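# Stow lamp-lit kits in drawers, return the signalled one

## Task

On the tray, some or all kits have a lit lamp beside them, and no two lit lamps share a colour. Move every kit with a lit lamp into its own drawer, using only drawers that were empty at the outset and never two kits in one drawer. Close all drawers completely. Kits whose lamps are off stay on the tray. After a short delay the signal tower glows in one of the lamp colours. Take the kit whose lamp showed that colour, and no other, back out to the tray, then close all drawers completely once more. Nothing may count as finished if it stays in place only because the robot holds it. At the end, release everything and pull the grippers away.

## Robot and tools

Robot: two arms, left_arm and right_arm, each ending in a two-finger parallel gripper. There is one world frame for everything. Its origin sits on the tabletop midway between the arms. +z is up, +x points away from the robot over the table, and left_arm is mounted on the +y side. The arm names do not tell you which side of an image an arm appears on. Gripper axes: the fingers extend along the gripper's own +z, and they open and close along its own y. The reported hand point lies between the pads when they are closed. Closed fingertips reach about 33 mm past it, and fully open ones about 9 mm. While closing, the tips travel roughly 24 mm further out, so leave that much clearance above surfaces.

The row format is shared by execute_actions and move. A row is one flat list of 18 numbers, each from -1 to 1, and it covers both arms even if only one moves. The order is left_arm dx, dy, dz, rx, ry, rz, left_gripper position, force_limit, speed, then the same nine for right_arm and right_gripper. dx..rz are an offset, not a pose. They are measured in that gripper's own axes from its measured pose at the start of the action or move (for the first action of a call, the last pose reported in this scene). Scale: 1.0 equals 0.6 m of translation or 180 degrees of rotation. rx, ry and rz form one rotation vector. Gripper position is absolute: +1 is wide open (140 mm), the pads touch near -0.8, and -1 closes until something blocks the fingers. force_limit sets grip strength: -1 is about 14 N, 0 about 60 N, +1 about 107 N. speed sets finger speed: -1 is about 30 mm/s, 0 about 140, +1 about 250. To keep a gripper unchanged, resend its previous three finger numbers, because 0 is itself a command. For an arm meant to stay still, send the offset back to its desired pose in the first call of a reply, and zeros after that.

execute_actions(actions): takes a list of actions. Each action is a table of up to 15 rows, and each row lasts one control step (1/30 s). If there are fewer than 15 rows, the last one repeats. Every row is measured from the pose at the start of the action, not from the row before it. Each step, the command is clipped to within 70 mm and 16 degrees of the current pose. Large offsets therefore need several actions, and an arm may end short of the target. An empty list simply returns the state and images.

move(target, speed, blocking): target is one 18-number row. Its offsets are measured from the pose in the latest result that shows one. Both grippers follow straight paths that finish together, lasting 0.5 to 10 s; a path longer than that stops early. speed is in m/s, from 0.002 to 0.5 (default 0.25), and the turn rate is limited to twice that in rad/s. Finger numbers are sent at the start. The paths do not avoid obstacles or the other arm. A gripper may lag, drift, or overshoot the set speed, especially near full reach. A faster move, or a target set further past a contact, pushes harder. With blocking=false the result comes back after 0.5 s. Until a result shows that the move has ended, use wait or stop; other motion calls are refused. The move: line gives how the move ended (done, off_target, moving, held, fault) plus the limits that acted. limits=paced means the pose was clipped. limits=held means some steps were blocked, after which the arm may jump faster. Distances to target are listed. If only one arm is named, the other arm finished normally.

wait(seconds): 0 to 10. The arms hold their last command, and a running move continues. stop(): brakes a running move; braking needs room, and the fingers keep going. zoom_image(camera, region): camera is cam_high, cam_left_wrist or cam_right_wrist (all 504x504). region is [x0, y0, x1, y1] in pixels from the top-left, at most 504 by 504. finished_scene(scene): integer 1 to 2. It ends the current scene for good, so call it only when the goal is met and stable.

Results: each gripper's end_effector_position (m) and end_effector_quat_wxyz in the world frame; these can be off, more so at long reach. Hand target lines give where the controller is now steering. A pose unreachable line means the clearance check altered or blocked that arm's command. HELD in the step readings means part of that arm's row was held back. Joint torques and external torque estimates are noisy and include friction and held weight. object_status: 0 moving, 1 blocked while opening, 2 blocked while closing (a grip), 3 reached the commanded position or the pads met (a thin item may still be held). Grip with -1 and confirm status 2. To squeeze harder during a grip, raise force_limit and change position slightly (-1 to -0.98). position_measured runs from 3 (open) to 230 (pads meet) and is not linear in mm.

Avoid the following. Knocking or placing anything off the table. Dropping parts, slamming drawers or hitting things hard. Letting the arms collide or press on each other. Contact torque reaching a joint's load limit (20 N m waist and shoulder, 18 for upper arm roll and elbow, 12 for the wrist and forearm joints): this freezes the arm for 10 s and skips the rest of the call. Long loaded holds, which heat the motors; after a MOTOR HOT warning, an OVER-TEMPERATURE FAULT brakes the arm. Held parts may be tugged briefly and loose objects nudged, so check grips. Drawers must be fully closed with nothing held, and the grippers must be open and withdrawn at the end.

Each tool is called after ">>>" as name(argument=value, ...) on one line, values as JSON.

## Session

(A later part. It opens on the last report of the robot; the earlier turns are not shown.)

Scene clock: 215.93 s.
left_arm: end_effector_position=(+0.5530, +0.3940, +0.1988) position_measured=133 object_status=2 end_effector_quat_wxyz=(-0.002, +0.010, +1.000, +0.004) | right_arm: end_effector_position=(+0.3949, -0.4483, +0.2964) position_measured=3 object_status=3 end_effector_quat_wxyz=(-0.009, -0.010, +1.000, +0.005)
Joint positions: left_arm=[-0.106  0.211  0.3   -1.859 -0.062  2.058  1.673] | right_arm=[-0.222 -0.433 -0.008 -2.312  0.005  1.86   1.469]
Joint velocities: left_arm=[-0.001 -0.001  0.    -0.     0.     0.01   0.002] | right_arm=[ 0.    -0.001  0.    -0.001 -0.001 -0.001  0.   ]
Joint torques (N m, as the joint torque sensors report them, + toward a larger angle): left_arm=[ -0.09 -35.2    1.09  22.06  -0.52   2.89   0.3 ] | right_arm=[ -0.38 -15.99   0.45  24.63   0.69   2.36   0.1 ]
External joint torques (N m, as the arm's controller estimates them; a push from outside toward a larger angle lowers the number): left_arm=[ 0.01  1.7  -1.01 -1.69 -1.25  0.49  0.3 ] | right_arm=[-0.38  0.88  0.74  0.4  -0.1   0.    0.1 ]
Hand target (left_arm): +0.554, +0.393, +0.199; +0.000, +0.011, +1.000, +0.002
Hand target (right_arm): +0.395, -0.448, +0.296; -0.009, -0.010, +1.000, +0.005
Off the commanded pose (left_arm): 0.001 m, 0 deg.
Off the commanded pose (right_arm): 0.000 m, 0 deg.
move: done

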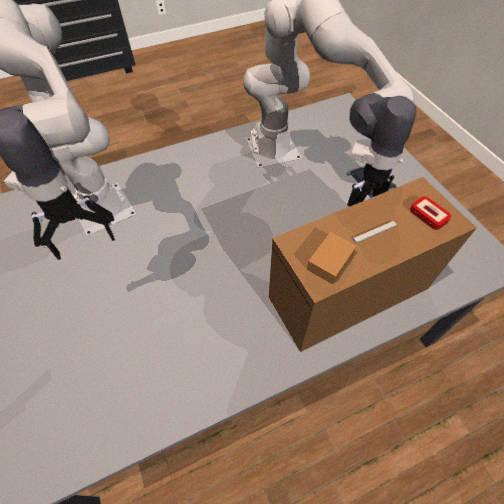

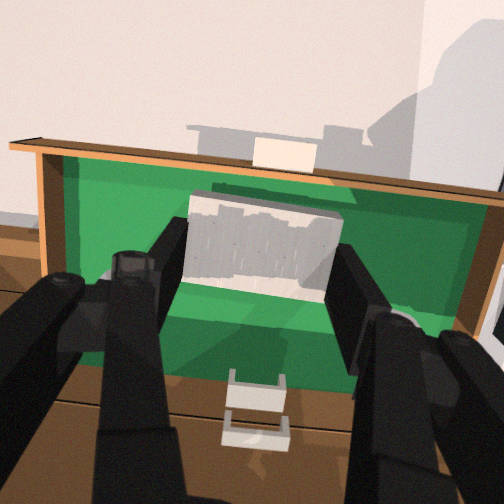

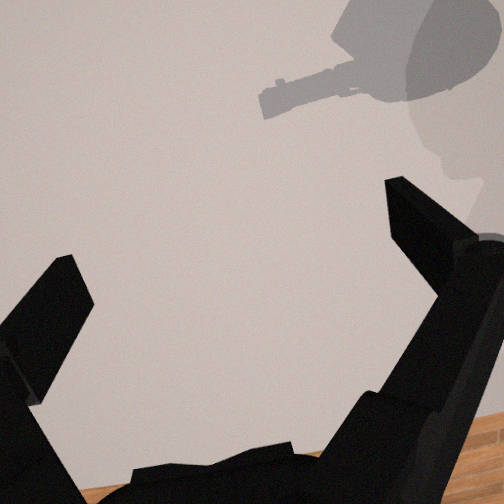

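>>> move(target=[-0.014,0,0.027,0,0,0,-1,0,-0.3,0,0,0,0,0,0,1,0,0], speed=0.025)

>>> move(target=[0,0,0,0,0,0,0.3,0,0,0,0,0,0,0,0,1,0,0])

>>> move(target=[0.01,0,-0.07,0,0,0,0.3,0,0,0,0,0,0,0,0,1,0,0], speed=0.15)

>>> move(target=[0.14,0.005,0.005,0,-0.15,0.005,-0.25,0,0,0,0,0,0,0,0,1,0,0])

Scene clock: 219.63 s.
left_arm: end_effector_position=(+0.5590, +0.3933, +0.1818) position_measured=133 object_status=2 end_effector_quat_wxyz=(-0.005, +0.009, +1.000, +0.005) | right_arm: end_effector_position=(+0.3949, -0.4483, +0.2964) position_measured=3 object_status=3 end_effector_quat_wxyz=(-0.009, -0.010, +1.000, +0.005)
Joint positions: left_arm=[-0.106  0.251  0.3   -1.85  -0.072  2.08   1.677] | right_arm=[-0.222 -0.433 -0.008 -2.312  0.005  1.86   1.469]
Joint velocities: left_arm=[ 0.002  0.003  0.     0.    -0.003  0.006  0.004] | right_arm=[ 0.    -0.     0.001  0.    -0.001  0.001 -0.001]
Joint torques (N m, as the joint torque sensors report them, + toward a larger angle): left_arm=[  1.99 -35.83   1.96  24.16  -0.41   2.91   0.35] | right_arm=[ -0.48 -15.93   0.89  24.49   0.7    2.36   0.08]
External joint torques (N m, as the arm's controller estimates them; a push from outside toward a larger angle lowers the number): left_arm=[ 1.88  2.56 -0.76  0.36 -1.15  0.49  0.35] | right_arm=[-0.56  1.    1.09  0.19 -0.09 -0.01  0.08]
Hand target (left_arm): +0.561, +0.394, +0.182; -0.002, +0.010, +1.000, +0.003
Hand target (right_arm): +0.395, -0.448, +0.296; -0.009, -0.010, +1.000, +0.005
Off the commanded pose (left_arm): 0.003 m, 0 deg.
Off the commanded pose (right_arm): 0.000 m, 0 deg.
move: done

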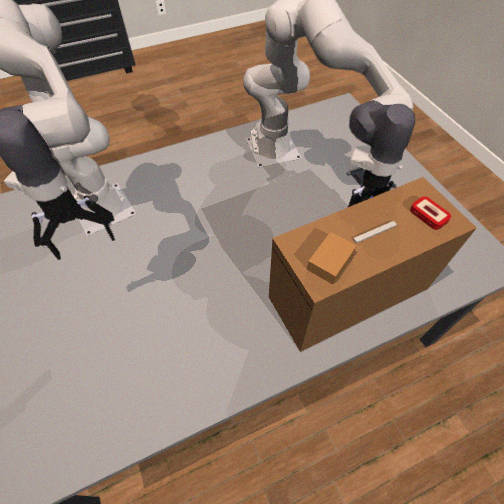

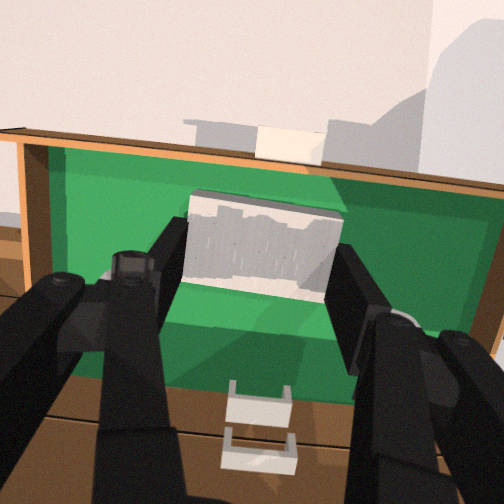

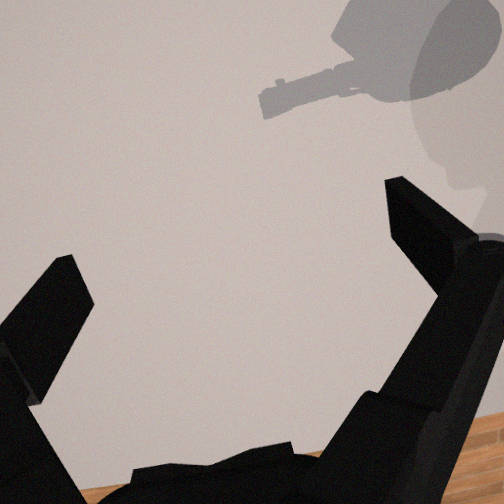

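Scene clock: 220.13 s.
left_arm: end_effector_position=(+0.5590, +0.3933, +0.1818) position_measured=91 object_status=3 end_effector_quat_wxyz=(-0.005, +0.009, +1.000, +0.005) | right_arm: end_effector_position=(+0.3949, -0.4483, +0.2964) position_measured=3 object_status=3 end_effector_quat_wxyz=(-0.009, -0.010, +1.000, +0.005)
Joint positions: left_arm=[-0.106  0.251  0.3   -1.85  -0.072  2.08   1.677] | right_arm=[-0.222 -0.433 -0.008 -2.312  0.005  1.86   1.469]
Joint velocities: left_arm=[ 0.001  0.    -0.001 -0.001  0.     0.     0.   ] | right_arm=[ 0.002 -0.001 -0.    -0.001  0.     0.001  0.   ]
Joint torques (N m, as the joint torque sensors report them, + toward a larger angle): left_arm=[ -0.33 -35.97   2.21  23.32   0.55   2.28   0.19] | right_arm=[ -0.67 -15.77   0.78  24.74   0.7    2.38   0.13]
External joint torques (N m, as the arm's controller estimates them; a push from outside toward a larger angle lowers the number): left_arm=[-0.41  2.04 -0.47 -0.25 -0.18 -0.11  0.19] | right_arm=[-0.71  1.16  1.03  0.44 -0.09  0.01  0.13]
Hand target (left_arm): +0.559, +0.393, +0.182; -0.005, +0.009, +1.000, +0.005
Hand target (right_arm): +0.395, -0.448, +0.296; -0.009, -0.010, +1.000, +0.005
Off the commanded pose (left_arm): 0.000 m, 0 deg.
Off the commanded pose (right_arm): 0.000 m, 0 deg.
move: done

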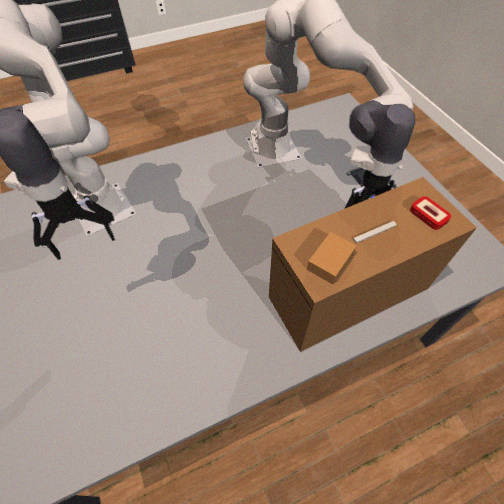

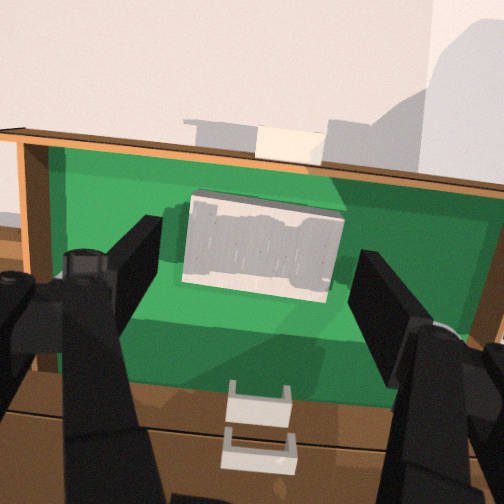

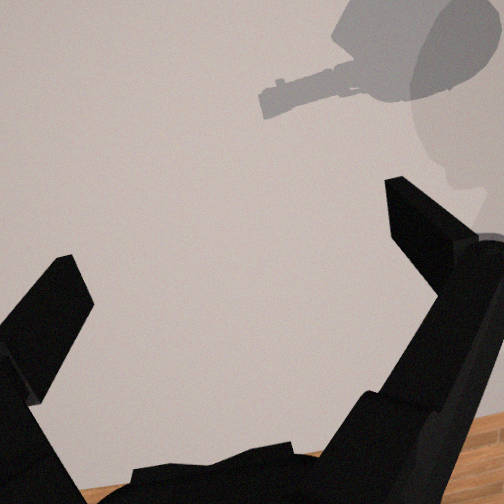

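Scene clock: 221.10 s.
left_arm: end_effector_position=(+0.5538, +0.3937, +0.2237) position_measured=91 object_status=3 end_effector_quat_wxyz=(-0.003, +0.010, +1.000, +0.004) | right_arm: end_effector_position=(+0.3949, -0.4483, +0.2964) position_measured=3 object_status=3 end_effector_quat_wxyz=(-0.009, -0.010, +1.000, +0.005)
Joint positions: left_arm=[-0.106  0.196  0.301 -1.813 -0.055  1.995  1.669] | right_arm=[-0.222 -0.433 -0.008 -2.312  0.005  1.86   1.469]
Joint velocities: left_arm=[ 0.001  0.001 -0.     0.     0.001 -0.011 -0.003] | right_arm=[ 0.001  0.     0.001 -0.001 -0.001 -0.    -0.   ]
Joint torques (N m, as the joint torque sensors report them, + toward a larger angle): left_arm=[ -0.23 -35.3    1.81  24.75   1.63   2.07  -0.09] | right_arm=[ -0.52 -15.98   0.77  24.82   0.69   2.35   0.1 ]
External joint torques (N m, as the arm's controller estimates them; a push from outside toward a larger angle lowers the number): left_arm=[-0.27  1.32 -0.26  0.73  0.86 -0.34 -0.1 ] | right_arm=[-0.54  0.91  1.05  0.55 -0.1  -0.02  0.1 ]
Hand target (left_arm): +0.553, +0.394, +0.224; -0.005, +0.009, +1.000, +0.006
Hand target (right_arm): +0.395, -0.448, +0.296; -0.009, -0.010, +1.000, +0.005
Off the commanded pose (left_arm): 0.001 m, 0 deg.
Off the commanded pose (right_arm): 0.000 m, 0 deg.
move: done

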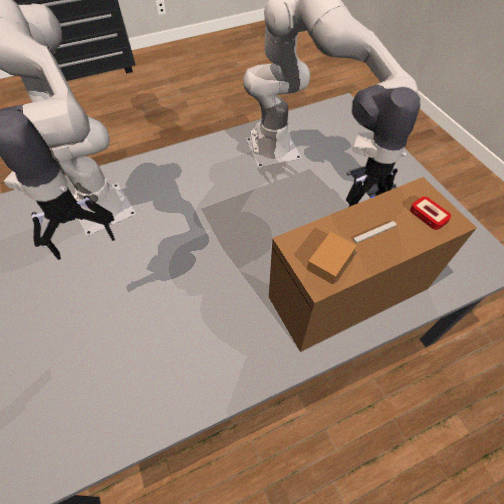

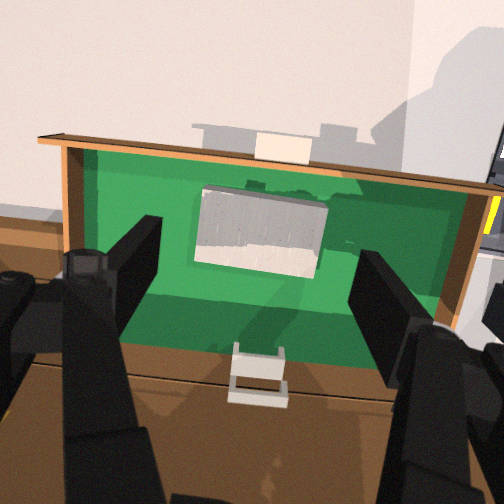

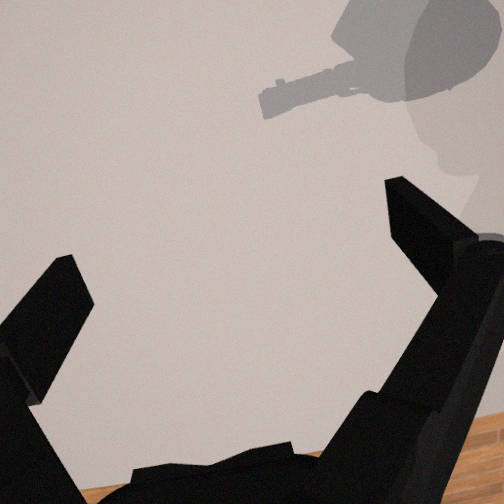

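Scene clock: 222.90 s.
left_arm: end_effector_position=(+0.4716, +0.3971, +0.2225) position_measured=160 object_status=3 end_effector_quat_wxyz=(+0.231, +0.021, +0.973, +0.000) | right_arm: end_effector_position=(+0.3949, -0.4483, +0.2964) position_measured=3 object_status=3 end_effector_quat_wxyz=(-0.009, -0.010, +1.000, +0.005)
Joint positions: left_arm=[-0.037 -0.381  0.255 -2.655  0.119  2.747  1.604] | right_arm=[-0.222 -0.433 -0.008 -2.312  0.005  1.86   1.469]
Joint velocities: left_arm=[ 0.003 -0.    -0.003 -0.001 -0.     0.011 -0.003] | right_arm=[-0.002 -0.001  0.001  0.    -0.    -0.    -0.001]
Joint torques (N m, as the joint torque sensors report them, + toward a larger angle): left_arm=[  2.19 -16.06  -4.52  20.15   1.21   3.68  -0.06] | right_arm=[ -0.6  -15.83   0.57  24.47   0.68   2.34   0.09]
External joint torques (N m, as the arm's controller estimates them; a push from outside toward a larger angle lowers the number): left_arm=[ 2.15  0.68 -1.89 -2.88  0.58  0.43 -0.05] | right_arm=[-0.6   1.09  0.86  0.14 -0.11 -0.04  0.09]
Hand target (left_arm): +0.472, +0.398, +0.222; +0.232, +0.019, +0.973, +0.001
Hand target (right_arm): +0.395, -0.448, +0.296; -0.009, -0.010, +1.000, +0.005
Off the commanded pose (left_arm): 0.002 m, 0 deg.
Off the commanded pose (right_arm): 0.000 m, 0 deg.
move: done

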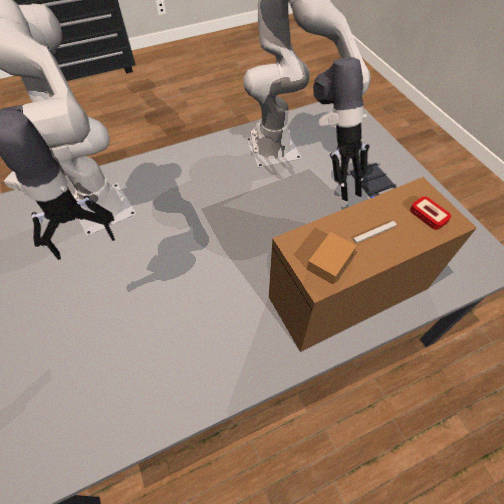

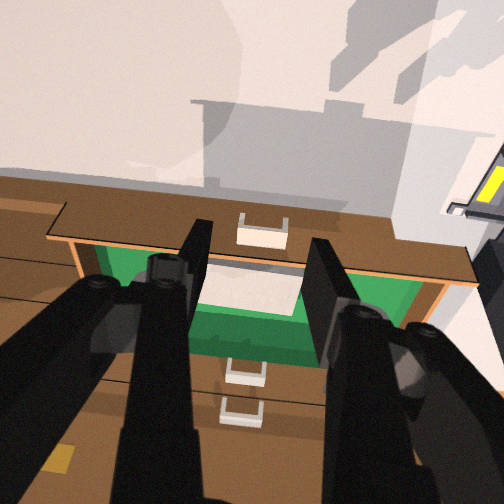

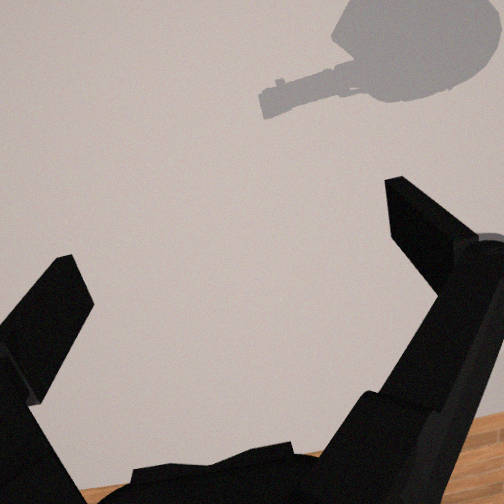

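>>> move(target=[0.040,0,0.079,0,0,-0.010,-0.25,0,0,0,0,0,0,0,0,1,0,0], speed=0.1)

>>> move(target=[-0.189,0.003,0.093,0,-0.097,0,-0.25,0,0,0,0,0,0,0,0,1,0,0], speed=0.05)

Scene clock: 229.33 s.
left_arm: end_effector_position=(+0.4720, +0.3962, +0.1695) position_measured=160 object_status=3 end_effector_quat_wxyz=(+0.230, +0.007, +0.973, -0.004) | right_arm: end_effector_position=(+0.3949, -0.4483, +0.2964) position_measured=3 object_status=3 end_effector_quat_wxyz=(-0.009, -0.010, +1.000, +0.005)
Joint positions: left_arm=[-0.062 -0.266  0.285 -2.709  0.085  2.915  1.603] | right_arm=[-0.222 -0.433 -0.008 -2.312  0.005  1.86   1.469]
Joint velocities: left_arm=[-0.005  0.     0.006  0.001  0.     0.012  0.   ] | right_arm=[-0.001 -0.001 -0.     0.     0.001  0.    -0.001]
Joint torques (N m, as the joint torque sensors report them, + toward a larger angle): left_arm=[ -1.74 -16.52  -1.47  19.5   -0.4    3.63   0.24] | right_arm=[ -0.54 -15.92   0.84  24.98   0.72   2.38   0.1 ]
External joint torques (N m, as the arm's controller estimates them; a push from outside toward a larger angle lowers the number): left_arm=[-1.72  2.12  0.59 -1.71 -0.97  0.38  0.25] | right_arm=[-0.53  1.05  1.15  0.64 -0.07  0.    0.1 ]
Hand target (left_arm): +0.472, +0.396, +0.169; +0.231, +0.007, +0.973, -0.005
Hand target (right_arm): +0.395, -0.448, +0.296; -0.009, -0.010, +1.000, +0.005
Off the commanded pose (left_arm): 0.002 m, 0 deg.
Off the commanded pose (right_arm): 0.000 m, 0 deg.
move: done

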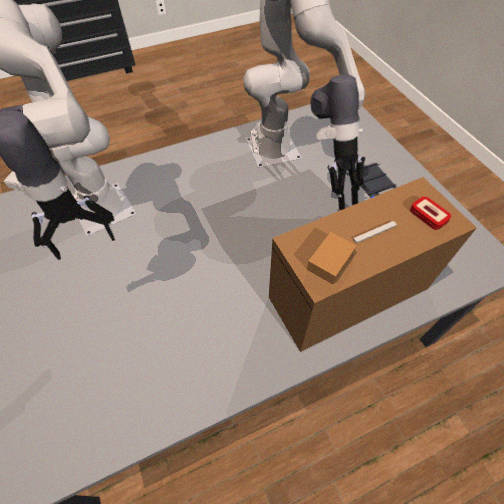

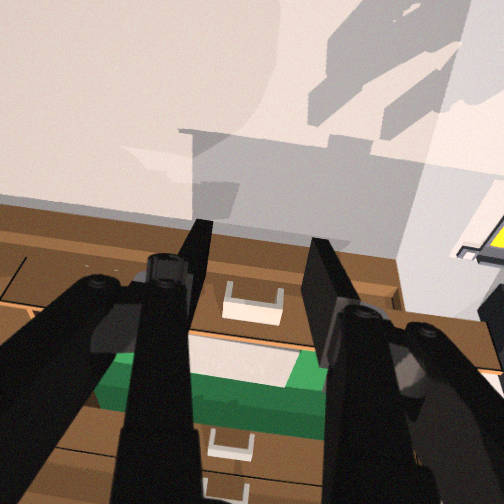

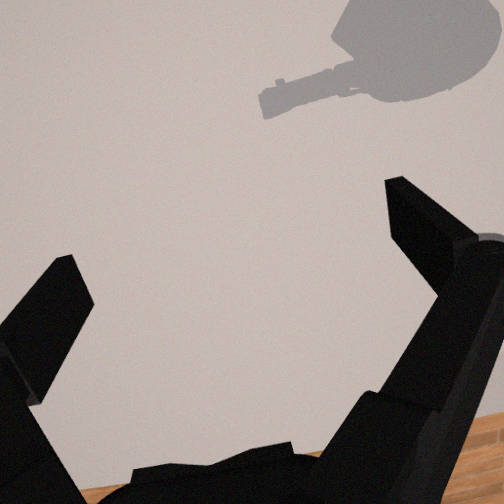

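Scene clock: 233.83 s.
left_arm: end_effector_position=(+0.5951, +0.3964, +0.1650) position_measured=160 object_status=3 end_effector_quat_wxyz=(+0.372, +0.013, +0.928, +0.002) | right_arm: end_effector_position=(+0.3949, -0.4483, +0.2964) position_measured=3 object_status=3 end_effector_quat_wxyz=(-0.009, -0.010, +1.000, +0.005)
Joint positions: left_arm=[ 0.292  0.119 -0.018 -2.534  0.366  3.427  1.349] | right_arm=[-0.222 -0.433 -0.008 -2.312  0.005  1.86   1.469]
Joint velocities: left_arm=[ 0.189  0.005 -0.142  0.016  0.156 -0.    -0.145] | right_arm=[ 0.    -0.     0.    -0.001 -0.     0.    -0.002]
Joint torques (N m, as the joint torque sensors report them, + toward a larger angle): left_arm=[  0.66 -28.08  -3.29  21.96   0.99   4.26   0.11] | right_arm=[ -0.44 -15.94   0.73  24.71   0.72   2.38   0.08]
External joint torques (N m, as the arm's controller estimates them; a push from outside toward a larger angle lowers the number): left_arm=[ 1.02  2.42 -2.96  3.37  1.16  0.86  0.13] | right_arm=[-0.4   0.97  1.06  0.44 -0.07  0.02  0.08]
Hand target (left_arm): +0.598, +0.393, +0.168; +0.376, +0.004, +0.927, -0.006
Hand target (right_arm): +0.395, -0.448, +0.296; -0.009, -0.010, +1.000, +0.005
Off the commanded pose (left_arm): 0.006 m, 1 deg.
Off the commanded pose (right_arm): 0.000 m, 0 deg.
move: off_target (left_arm)

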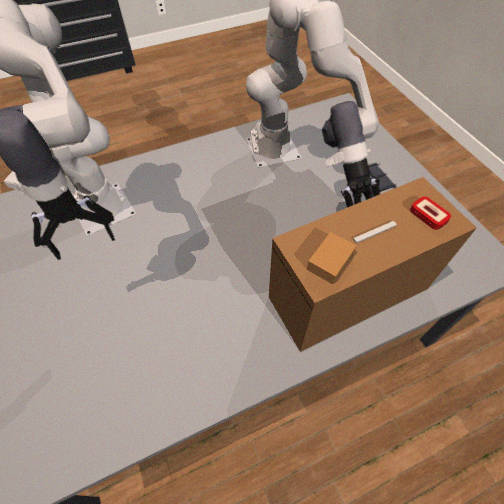

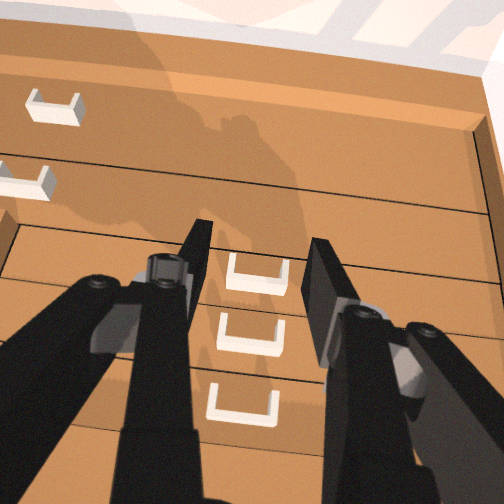

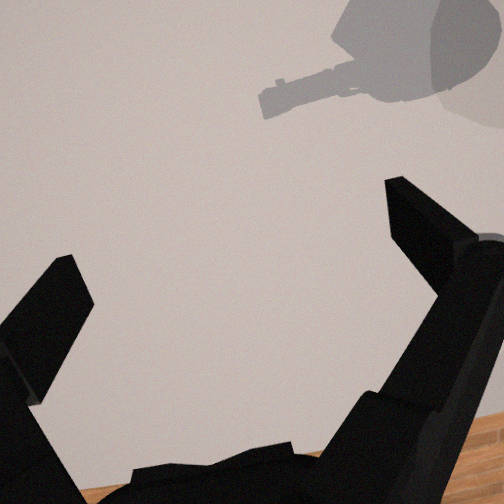

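>>> move(target=[0.04,0,-0.04,0,0,0,-0.25,0,0,0,0,0,0,0,0,1,0,0], speed=0.08)

>>> move(target=[-0.055,-0.4,-0.045,0,0,0,-0.25,0,0,0,0,0,0,0,0,1,0,0], speed=0.15)

Scene clock: 237.23 s.
left_arm: end_effector_position=(+0.5613, +0.3974, +0.1646) position_measured=160 object_status=3 end_effector_quat_wxyz=(+0.369, +0.009, +0.929, +0.000) | right_arm: end_effector_position=(+0.3949, -0.4483, +0.2964) position_measured=3 object_status=3 end_effector_quat_wxyz=(-0.009, -0.010, +1.000, +0.005)
Joint positions: left_arm=[ 0.308  0.043 -0.016 -2.639  0.379  3.453  1.342] | right_arm=[-0.222 -0.433 -0.008 -2.312  0.005  1.86   1.469]
Joint velocities: left_arm=[-0.001 -0.002 -0.001 -0.007 -0.023  0.01   0.039] | right_arm=[ 0.001 -0.001  0.    -0.    -0.001  0.001 -0.001]
Joint torques (N m, as the joint torque sensors report them, + toward a larger angle): left_arm=[ -1.53 -27.45  -0.05  16.78  -1.3    3.75   0.43] | right_arm=[ -0.27 -15.74   0.59  24.69   0.74   2.39   0.09]
External joint torques (N m, as the arm's controller estimates them; a push from outside toward a larger angle lowers the number): left_arm=[-1.47 -0.15  0.05 -1.36 -1.15  0.37  0.45] | right_arm=[-0.32  1.19  0.83  0.41 -0.05  0.03  0.09]
Hand target (left_arm): +0.561, +0.397, +0.166; +0.371, +0.014, +0.928, +0.002
Hand target (right_arm): +0.395, -0.448, +0.296; -0.009, -0.010, +1.000, +0.005
Off the commanded pose (left_arm): 0.001 m, 1 deg.
Off the commanded pose (right_arm): 0.000 m, 0 deg.
move: done

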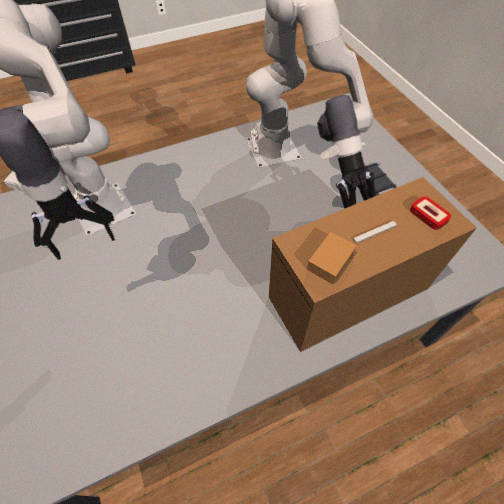

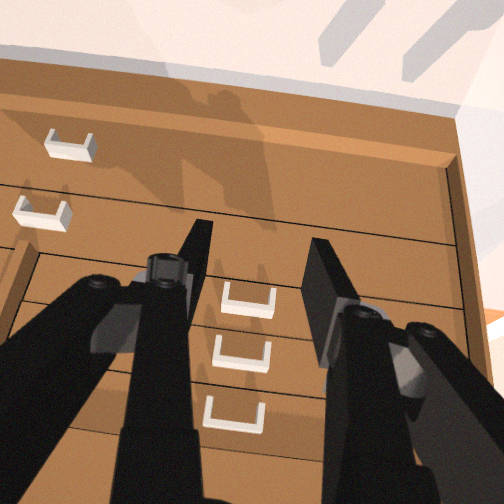

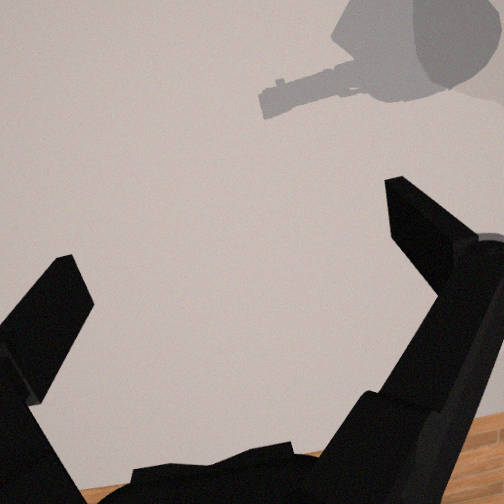

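Scene clock: 242.63 s.
left_arm: end_effector_position=(+0.5672, +0.1501, +0.2095) position_measured=160 object_status=3 end_effector_quat_wxyz=(+0.380, +0.005, +0.925, -0.012) | right_arm: end_effector_position=(+0.3949, -0.4483, +0.2964) position_measured=3 object_status=3 end_effector_quat_wxyz=(-0.009, -0.010, +1.000, +0.005)
Joint positions: left_arm=[-0.292  0.22  -0.242 -2.091 -1.851  3.628  2.991] | right_arm=[-0.222 -0.433 -0.008 -2.312  0.005  1.86   1.469]
Joint velocities: left_arm=[ 0.089  0.006 -0.095  0.004  0.     0.018  0.037] | right_arm=[-0.001  0.001  0.001 -0.001 -0.001  0.     0.   ]
Joint torques (N m, as the joint torque sensors report them, + toward a larger angle): left_arm=[  1.53 -31.69  -2.42  19.94   1.56   2.32   0.31] | right_arm=[ -0.48 -15.84   0.82  24.84   0.67   2.35   0.09]
External joint torques (N m, as the arm's controller estimates them; a push from outside toward a larger angle lowers the number): left_arm=[ 1.65  2.4  -1.51  0.81 -0.54  0.37  0.33] | right_arm=[-0.47  0.96  1.12  0.6  -0.12 -0.01  0.09]
Hand target (left_arm): +0.567, +0.152, +0.209; +0.380, +0.008, +0.925, -0.008
Hand target (right_arm): +0.395, -0.448, +0.296; -0.009, -0.010, +1.000, +0.005
Off the commanded pose (left_arm): 0.009 m, 2 deg.
Off the commanded pose (right_arm): 0.000 m, 0 deg.
joint sent to its limit (left arm) — the command would take joint 7 (wrist roll) past its upper limit, so that joint was sent only as far as its limit.
move: off_target (left_arm)

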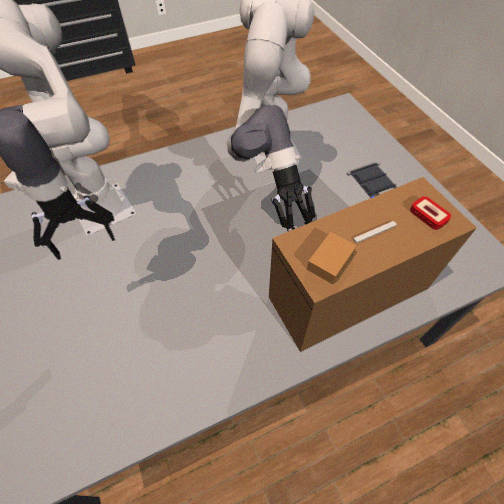

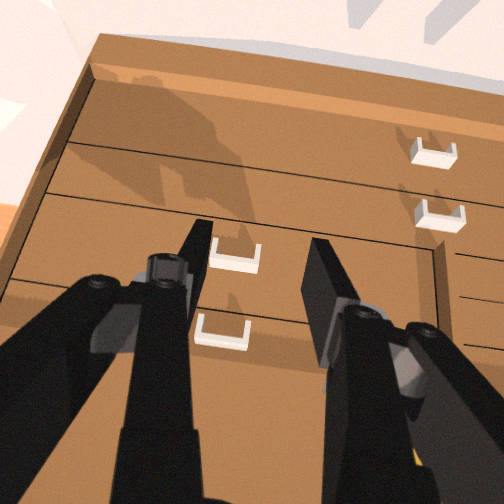

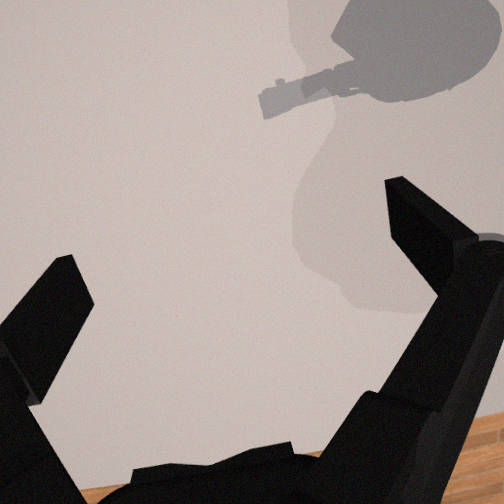

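>>> move(target=[0.033,0.328,-0.205,-0.005,0.248,0.003,-0.25,0,0,-0.222,0.708,0.113,0,-0.244,-0.006,-0.25,0,0], speed=0.22)

Scene clock: 253.43 s.
left_arm: end_effector_position=(+0.4730, +0.3568, +0.2935) position_measured=160 object_status=3 end_effector_quat_wxyz=(+0.300, -0.225, +0.927, +0.008) | right_arm: end_effector_position=(+0.5244, -0.0295, +0.2360) position_measured=160 object_status=3 end_effector_quat_wxyz=(+0.371, -0.017, +0.928, +0.001)
Joint positions: left_arm=[-1.831 -0.907  1.178 -2.217 -1.704  4.502  3.002] | right_arm=[-1.048 -0.356  1.578 -2.3   -0.519  2.85   2.78 ]
Joint velocities: left_arm=[-0.015  0.027  0.017  0.017 -0.02   0.003 -0.001] | right_arm=[-0.     0.001  0.    -0.    -0.     0.     0.   ]
Joint torques (N m, as the joint torque sensors report them, + toward a larger angle): left_arm=[ -1.47  15.48 -20.32  14.81  -0.36   2.37   0.34] | right_arm=[-1.46  9.1  -9.39 21.89  2.37  2.35  0.37]
External joint torques (N m, as the arm's controller estimates them; a push from outside toward a larger angle lowers the number): left_arm=[-1.52 -0.76 -0.58  1.27 -1.31  0.47  0.37] | right_arm=[-1.45 -0.8   1.15  0.76  0.91  0.02  0.39]
Hand target (left_arm): +0.472, +0.357, +0.293; +0.298, -0.225, +0.928, +0.011
Hand target (right_arm): +0.525, -0.030, +0.236; +0.371, -0.013, +0.928, +0.003
Off the commanded pose (left_arm): 0.016 m, 45 deg; orientation clipped at the last step of the last action.
Off the commanded pose (right_arm): 0.013 m, 1 deg.
joint sent to its limit (left arm) — the command would take joint 6 (wrist pitch) past its upper limit and joint 7 (wrist roll) past its upper limit, so those joints were sent only as far as their limits.
move: off_target (left_arm, right_arm); limits=paced

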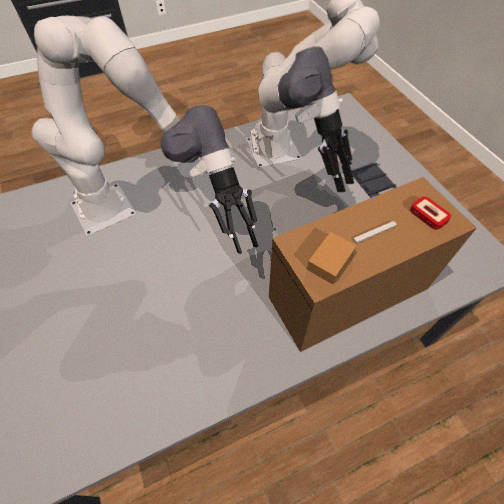

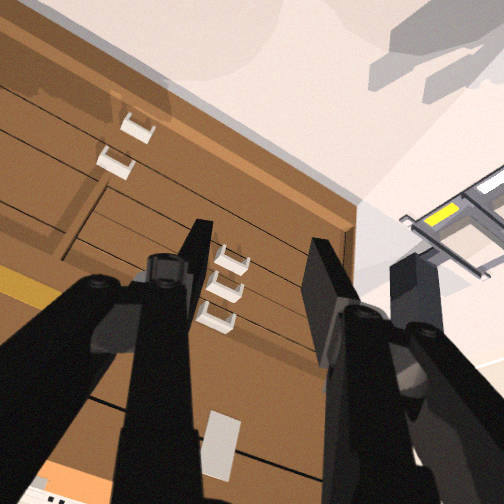

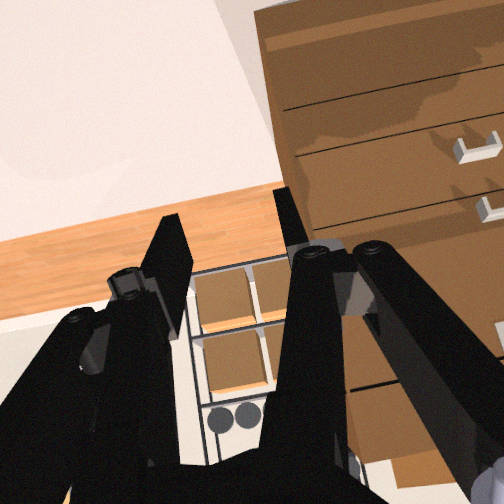

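>>> move(target=[0,0,-0.1,0,0,-0.5,-0.25,0,0,0,0,0,0,0,0,-0.25,0,0], speed=0.4)

Scene clock: 263.23 s.
left_arm: end_effector_position=(+0.4420, +0.3467, +0.3434) position_measured=160 object_status=3 end_effector_quat_wxyz=(-0.222, +0.809, -0.506, +0.203) | right_arm: end_effector_position=(+0.5244, -0.0295, +0.2360) position_measured=160 object_status=3 end_effector_quat_wxyz=(+0.371, -0.017, +0.928, +0.001)
Joint positions: left_arm=[-1.461 -0.526  0.949 -2.144 -2.106  4.255  1.661] | right_arm=[-1.048 -0.356  1.578 -2.3   -0.519  2.85   2.78 ]
Joint velocities: left_arm=[-0.002  0.001 -0.    -0.003 -0.    -0.002 -0.03 ] | right_arm=[-0.     0.001  0.     0.    -0.     0.001 -0.001]
Joint torques (N m, as the joint torque sensors report them, + toward a larger angle): left_arm=[  0.38   2.1  -13.76  16.57   0.16   1.15  -0.07] | right_arm=[-0.47 10.3  -9.85 21.33  1.37  2.23  0.1 ]
External joint torques (N m, as the arm's controller estimates them; a push from outside toward a larger angle lowers the number): left_arm=[ 0.52  0.3  -2.15 -1.92 -0.99 -0.45 -0.04] | right_arm=[-0.47  0.42  0.69  0.16 -0.08 -0.1   0.12]
Hand target (left_arm): +0.441, +0.346, +0.342; -0.220, +0.812, -0.501, +0.204
Hand target (right_arm): +0.524, -0.030, +0.236; +0.371, -0.017, +0.928, +0.001
Off the commanded pose (left_arm): 0.003 m, 1 deg.
Off the commanded pose (right_arm): 0.000 m, 0 deg.
move: done

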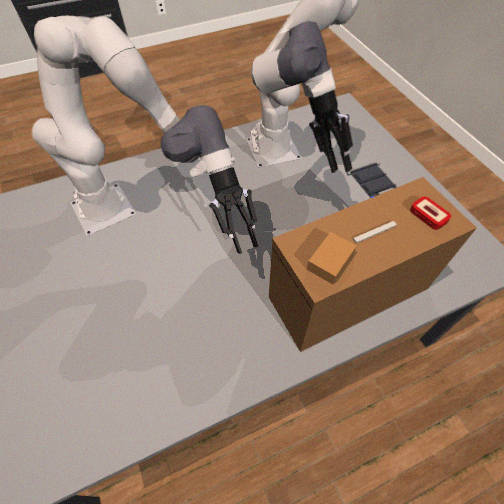

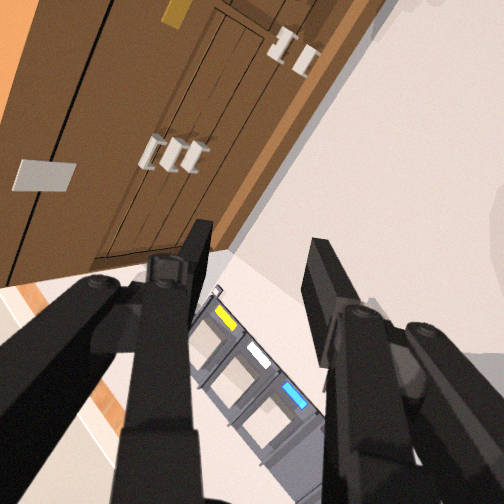

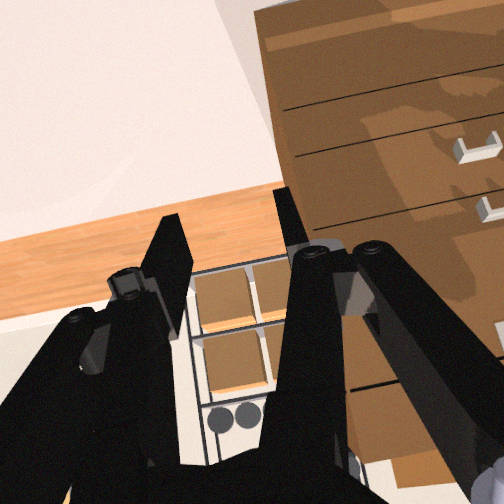

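>>> execute_actions(actions=[[[0,0,0,0,0,0,-0.25,0,0,0.03,-0.15,-0.06,0,0,0,-0.25,0,0]],[[0,0,0,0,0,0,-0.25,0,0,0.03,-0.15,-0.06,0,0,0,-0.25,0,0]],[[0.138,0,0.02,0,0.083,0,-0.25,0,0,0.03,-0.15,-0.06,0,0,0,-0.25,0,0]],[[0.138,0,0.02,0,0.083,0,-0.25,0,0,0.03,-0.15,-0.06,0,0,0,-0.25,0,0]],[[0.138,0,0.02,0,0.083,0,-0.25,0,0,0,-0.1,0,0,0,0,-0.25,0,0]],[[0.138,0,0.02,0,0.083,0,-0.25,0,0,0,0,0,0,0,0,-0.25,0,0]],[[0.138,0,0.02,0,0.083,0,-0.25,0,0,0,0,0,0,0,0,-0.25,0,0]]])

Scene clock: 274.57 s.
left_arm: end_effector_position=(+0.5041, +0.0119, +0.4817) position_measured=160 object_status=3 end_effector_quat_wxyz=(+0.113, +0.539, -0.556, +0.623) | right_arm: end_effector_position=(+0.3767, -0.4175, +0.2803) position_measured=160 object_status=3 end_effector_quat_wxyz=(+0.329, +0.081, +0.941, +0.028)
Joint positions: left_arm=[-1.698 -0.833  1.007 -2.195 -1.846  3.299  1.562] | right_arm=[ 0.219 -1.25  -0.47  -3.055 -0.774  2.435  2.246]
Joint velocities: left_arm=[ 0.068  0.109 -0.001 -0.    -0.045 -0.173 -0.001] | right_arm=[-0.001 -0.    -0.     0.     0.     0.    -0.   ]
Joint torques (N m, as the joint torque sensors report them, + toward a larger angle): left_arm=[  2.39   8.15 -20.15  20.11  -0.18  -2.01  -0.08] | right_arm=[-0.56  5.43  6.95 22.94  0.81  3.12  0.08]
External joint torques (N m, as the arm's controller estimates them; a push from outside toward a larger angle lowers the number): left_arm=[ 2.53 -0.28 -1.09  1.81 -1.12 -0.56 -0.08] | right_arm=[-0.51  0.01  1.19  0.2  -0.07 -0.1   0.09]
External joint torques at the end of the 3rd action: left_arm=[-0.92  0.63 -0.66 -1.08  0.83 -0.56 -0.12] | right_arm=[ 1.21 -1.12 -1.05 -1.47 -0.99 -0.45 -0.29]
External joint torques at the end of the 4th action: left_arm=[-1.18 -0.58 -0.65 -1.44  0.81 -0.46 -0.11] | right_arm=[ 1.12 -0.98 -0.42 -0.16 -1.26 -0.45 -0.05]
External joint torques at the end of the 5th action: left_arm=[ 0.21  0.22  0.19 -1.62  1.01 -0.58 -0.09] | right_arm=[ 2.   -1.37 -0.28  0.06 -1.08 -0.35  0.46]
External joint torques at the end of the 6th action: left_arm=[ 2.22  0.12 -0.02 -1.64  0.88 -0.58 -0.07] | right_arm=[-0.66  0.73  1.54  0.56 -0.12 -0.11  0.17]
Hand target (left_arm): +0.505, +0.009, +0.487; +0.120, +0.535, -0.551, +0.629
Hand target (right_arm): +0.377, -0.418, +0.280; +0.329, +0.081, +0.941, +0.028
Off the commanded pose (left_arm): 0.006 m, 1 deg.
Off the commanded pose (right_arm): 0.000 m, 0 deg.
Step readings (end_effector_position; steps 1 to 15: 1st action; 16 to 30: 2nd action; 31 to 45: 3rd action; 46 to 60: 4th action; 61 to 75: 5th action; 76 to 90: 6th action; 91 to 105: 7th action):
0: left_arm (+0.4420, +0.3464, +0.3433) | right_arm (+0.5244, -0.0295, +0.2360)
1: left_arm (+0.4420, +0.3464, +0.3433) | right_arm (+0.5215, -0.0352, +0.2351)
2: left_arm (+0.4420, +0.3464, +0.3433) | right_arm (+0.5193, -0.0467, +0.2317)
4: left_arm (+0.4420, +0.3464, +0.3433) | right_arm (+0.5188, -0.0773, +0.2275)
8: left_arm (+0.4420, +0.3464, +0.3433) | right_arm (+0.5081, -0.1178, +0.2340)
15: left_arm (+0.4420, +0.3464, +0.3433) | right_arm (+0.4902, -0.1233, +0.2423)
16: left_arm (+0.4420, +0.3464, +0.3433) | right_arm (+0.4871, -0.1339, +0.2432)
17: left_arm (+0.4420, +0.3464, +0.3433) | right_arm (+0.4826, -0.1520, +0.2428)
19: left_arm (+0.4420, +0.3464, +0.3433) | right_arm (+0.4722, -0.1855, +0.2417)
23: left_arm (+0.4420, +0.3464, +0.3433) | right_arm (+0.4568, -0.2096, +0.2467)
30: left_arm (+0.4420, +0.3464, +0.3433) | right_arm (+0.4523, -0.2107, +0.2546)
31: left_arm (+0.4446, +0.3354, +0.3435) | right_arm (+0.4481, -0.2198, +0.2547)
32: left_arm (+0.4488, +0.3221, +0.3453) | right_arm (+0.4428, -0.2369, +0.2538)
34: left_arm (+0.4578, +0.3045, +0.3466) | right_arm (+0.4321, -0.2675, +0.2525)
38: left_arm (+0.4696, +0.2871, +0.3439) | right_arm (+0.4189, -0.2885, +0.2606)
45: left_arm (+0.4783, +0.2779, +0.3425) | right_arm (+0.4128, -0.2931, +0.2664)
46: left_arm (+0.4793, +0.2665, +0.3449) | right_arm (+0.4114, -0.3009, +0.2663)
47: left_arm (+0.4816, +0.2533, +0.3494) | right_arm (+0.4111, -0.3128, +0.2691)
49: left_arm (+0.4880, +0.2352, +0.3551) | right_arm (+0.4090, -0.3342, +0.2749)
53: left_arm (+0.4971, +0.2162, +0.3568) | right_arm (+0.3989, -0.3564, +0.2816)
60: left_arm (+0.5042, +0.2063, +0.3579) | right_arm (+0.3819, -0.3653, +0.2816)
61: left_arm (+0.5034, +0.1954, +0.3621) | right_arm (+0.3814, -0.3735, +0.2807)
62: left_arm (+0.5037, +0.1830, +0.3691) | right_arm (+0.3813, -0.3864, +0.2803)
64: left_arm (+0.5072, +0.1659, +0.3787) | right_arm (+0.3804, -0.4030, +0.2806)
68: left_arm (+0.5129, +0.1464, +0.3848) | right_arm (+0.3783, -0.4153, +0.2807)
75: left_arm (+0.5181, +0.1359, +0.3884) | right_arm (+0.3767, -0.4179, +0.2801)
76: left_arm (+0.5155, +0.1258, +0.3942) | right_arm (+0.3767, -0.4175, +0.2803)
77: left_arm (+0.5138, +0.1151, +0.4030) | right_arm (+0.3767, -0.4175, +0.2803)
79: left_arm (+0.5142, +0.0999, +0.4157) | right_arm (+0.3767, -0.4175, +0.2803)
83: left_arm (+0.5159, +0.0814, +0.4254) | right_arm (+0.3767, -0.4175, +0.2803)
90: left_arm (+0.5179, +0.0694, +0.4311) | right_arm (+0.3767, -0.4175, +0.2803)
91: left_arm (+0.5138, +0.0608, +0.4380) | right_arm (+0.3767, -0.4175, +0.2803)
92: left_arm (+0.5103, +0.0521, +0.4482) | right_arm (+0.3767, -0.4175, +0.2803)
94: left_arm (+0.5077, +0.0396, +0.4636) | right_arm (+0.3767, -0.4175, +0.2803)
98: left_arm (+0.5050, +0.0230, +0.4755) | right_arm (+0.3767, -0.4175, +0.2803)
105: end_effector_position above

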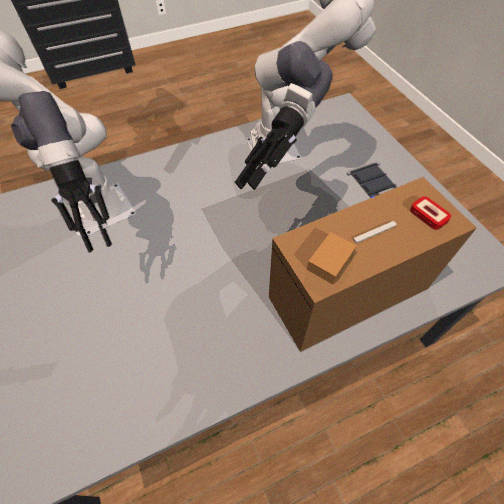

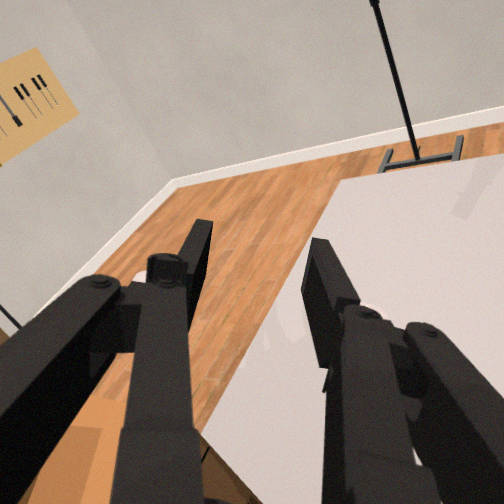

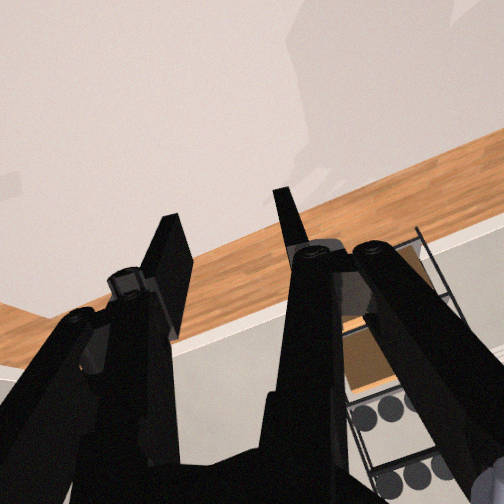

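>>> execute_actions(actions=[[[0.138,0,0.02,0,0.083,0,-0.25,0,0,0,0,0,0,0,0,-0.25,0,0]],[[0.138,0,0.02,0,0.083,0,-0.25,0,0,0,0,0,0,0,0,-0.25,0,0]],[[0.138,0,0.02,0,0.083,0,-0.25,0,0,0,0,0,0,0,0,-0.25,0,0]],[[0.138,0,0.02,0,0.083,0,-0.25,0,0,0,0,0,0,0,0,-0.25,0,0]]])

Scene clock: 278.63 s.
left_arm: end_effector_position=(+0.3515, -0.0652, +0.7345) position_measured=160 object_status=3 end_effector_quat_wxyz=(+0.378, +0.189, -0.424, +0.801) | right_arm: end_effector_position=(+0.3767, -0.4175, +0.2803) position_measured=160 object_status=3 end_effector_quat_wxyz=(+0.329, +0.081, +0.941, +0.028)
Joint positions: left_arm=[-1.989 -1.245  1.004 -2.179 -1.648  2.703  1.644] | right_arm=[ 0.219 -1.25  -0.47  -3.055 -0.774  2.435  2.246]
Joint velocities: left_arm=[-0.007 -0.009  0.     0.005  0.027 -0.032 -0.002] | right_arm=[-0.002 -0.001  0.     0.001 -0.001 -0.    -0.002]
Joint torques (N m, as the joint torque sensors report them, + toward a larger angle): left_arm=[ -0.64  16.27 -27.57  13.81   0.83  -3.64  -0.03] | right_arm=[-0.48  5.78  6.83 22.79  0.81  3.14  0.1 ]
External joint torques (N m, as the arm's controller estimates them; a push from outside toward a larger angle lowers the number): left_arm=[-0.75 -2.05 -2.65  1.51  0.95 -0.68 -0.02] | right_arm=[-0.44  0.33  1.06  0.09 -0.07 -0.08  0.11]
External joint torques at the end of the 1st action: left_arm=[ 1.31  0.46 -0.82  0.94 -1.3  -0.6   0.28] | right_arm=[-0.54 -0.01  1.12  0.13 -0.04 -0.07  0.09]
External joint torques at the end of the 2nd action: left_arm=[-0.79 -2.21 -1.24  0.39  0.87 -0.68  0.39] | right_arm=[-0.67  0.27  1.18  0.4  -0.07 -0.08  0.1 ]
External joint torques at the end of the 3rd action: left_arm=[-2.09 -2.61 -2.61  0.53  0.87 -0.61  0.26] | right_arm=[-0.48 -0.14  1.21  0.28 -0.08 -0.09  0.1 ]
Hand target (left_arm): +0.350, -0.064, +0.739; +0.380, +0.184, -0.422, +0.802
Hand target (right_arm): +0.377, -0.418, +0.280; +0.329, +0.081, +0.941, +0.028
Off the commanded pose (left_arm): 0.005 m, 1 deg.
Off the commanded pose (right_arm): 0.000 m, 0 deg.
Step readings (end_effector_position; steps 1 to 15: 1st action; 16 to 30: 2nd action; 31 to 45: 3rd action; 46 to 60: 4th action):
0: left_arm (+0.5031, +0.0076, +0.4866) | right_arm (+0.3767, -0.4175, +0.2803)
1: left_arm (+0.4984, +0.0016, +0.4940) | right_arm (+0.3767, -0.4175, +0.2803)
2: left_arm (+0.4934, -0.0047, +0.5048) | right_arm (+0.3767, -0.4175, +0.2803)
4: left_arm (+0.4873, -0.0140, +0.5211) | right_arm (+0.3767, -0.4175, +0.2803)
8: left_arm (+0.4810, -0.0267, +0.5347) | right_arm (+0.3767, -0.4175, +0.2803)
15: left_arm (+0.4784, -0.0333, +0.5416) | right_arm (+0.3767, -0.4175, +0.2803)
16: left_arm (+0.4721, -0.0380, +0.5501) | right_arm (+0.3767, -0.4175, +0.2803)
17: left_arm (+0.4655, -0.0420, +0.5621) | right_arm (+0.3767, -0.4175, +0.2803)
19: left_arm (+0.4570, -0.0477, +0.5811) | right_arm (+0.3767, -0.4175, +0.2803)
23: left_arm (+0.4464, -0.0578, +0.5992) | right_arm (+0.3767, -0.4175, +0.2803)
30: left_arm (+0.4422, -0.0624, +0.6069) | right_arm (+0.3767, -0.4175, +0.2803)
31: left_arm (+0.4357, -0.0641, +0.6157) | right_arm (+0.3767, -0.4175, +0.2803)
32: left_arm (+0.4283, -0.0650, +0.6276) | right_arm (+0.3767, -0.4175, +0.2803)
34: left_arm (+0.4176, -0.0661, +0.6466) | right_arm (+0.3767, -0.4175, +0.2803)
38: left_arm (+0.4046, -0.0710, +0.6644) | right_arm (+0.3767, -0.4175, +0.2803)
45: left_arm (+0.3994, -0.0731, +0.6724) | right_arm (+0.3767, -0.4175, +0.2803)
46: left_arm (+0.3927, -0.0720, +0.6809) | right_arm (+0.3767, -0.4175, +0.2803)
47: left_arm (+0.3849, -0.0697, +0.6919) | right_arm (+0.3767, -0.4175, +0.2803)
49: left_arm (+0.3731, -0.0658, +0.7100) | right_arm (+0.3767, -0.4175, +0.2803)
53: left_arm (+0.3576, -0.0654, +0.7273) | right_arm (+0.3767, -0.4175, +0.2803)
60: end_effector_position above

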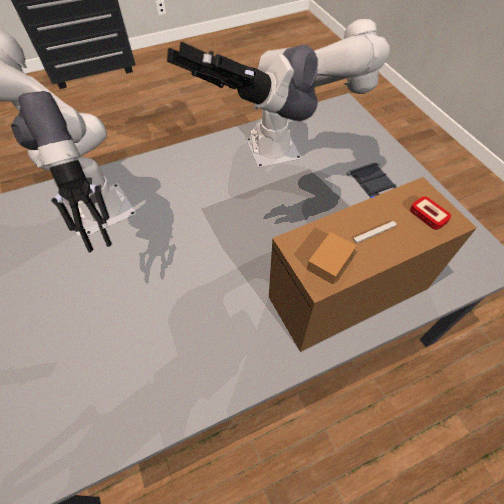

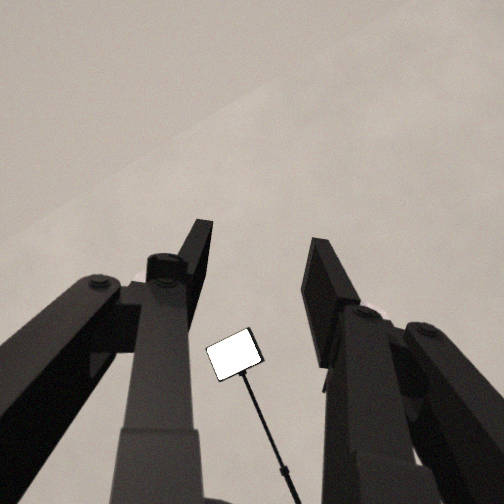

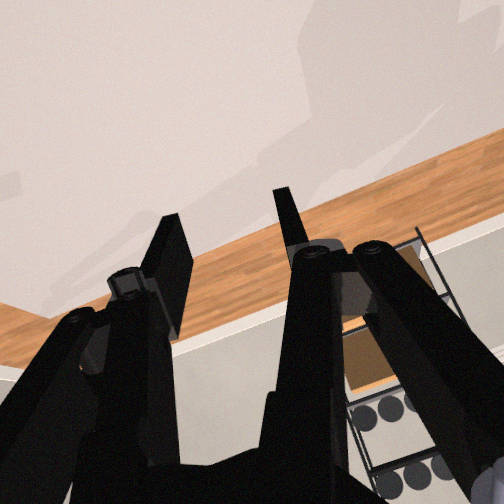

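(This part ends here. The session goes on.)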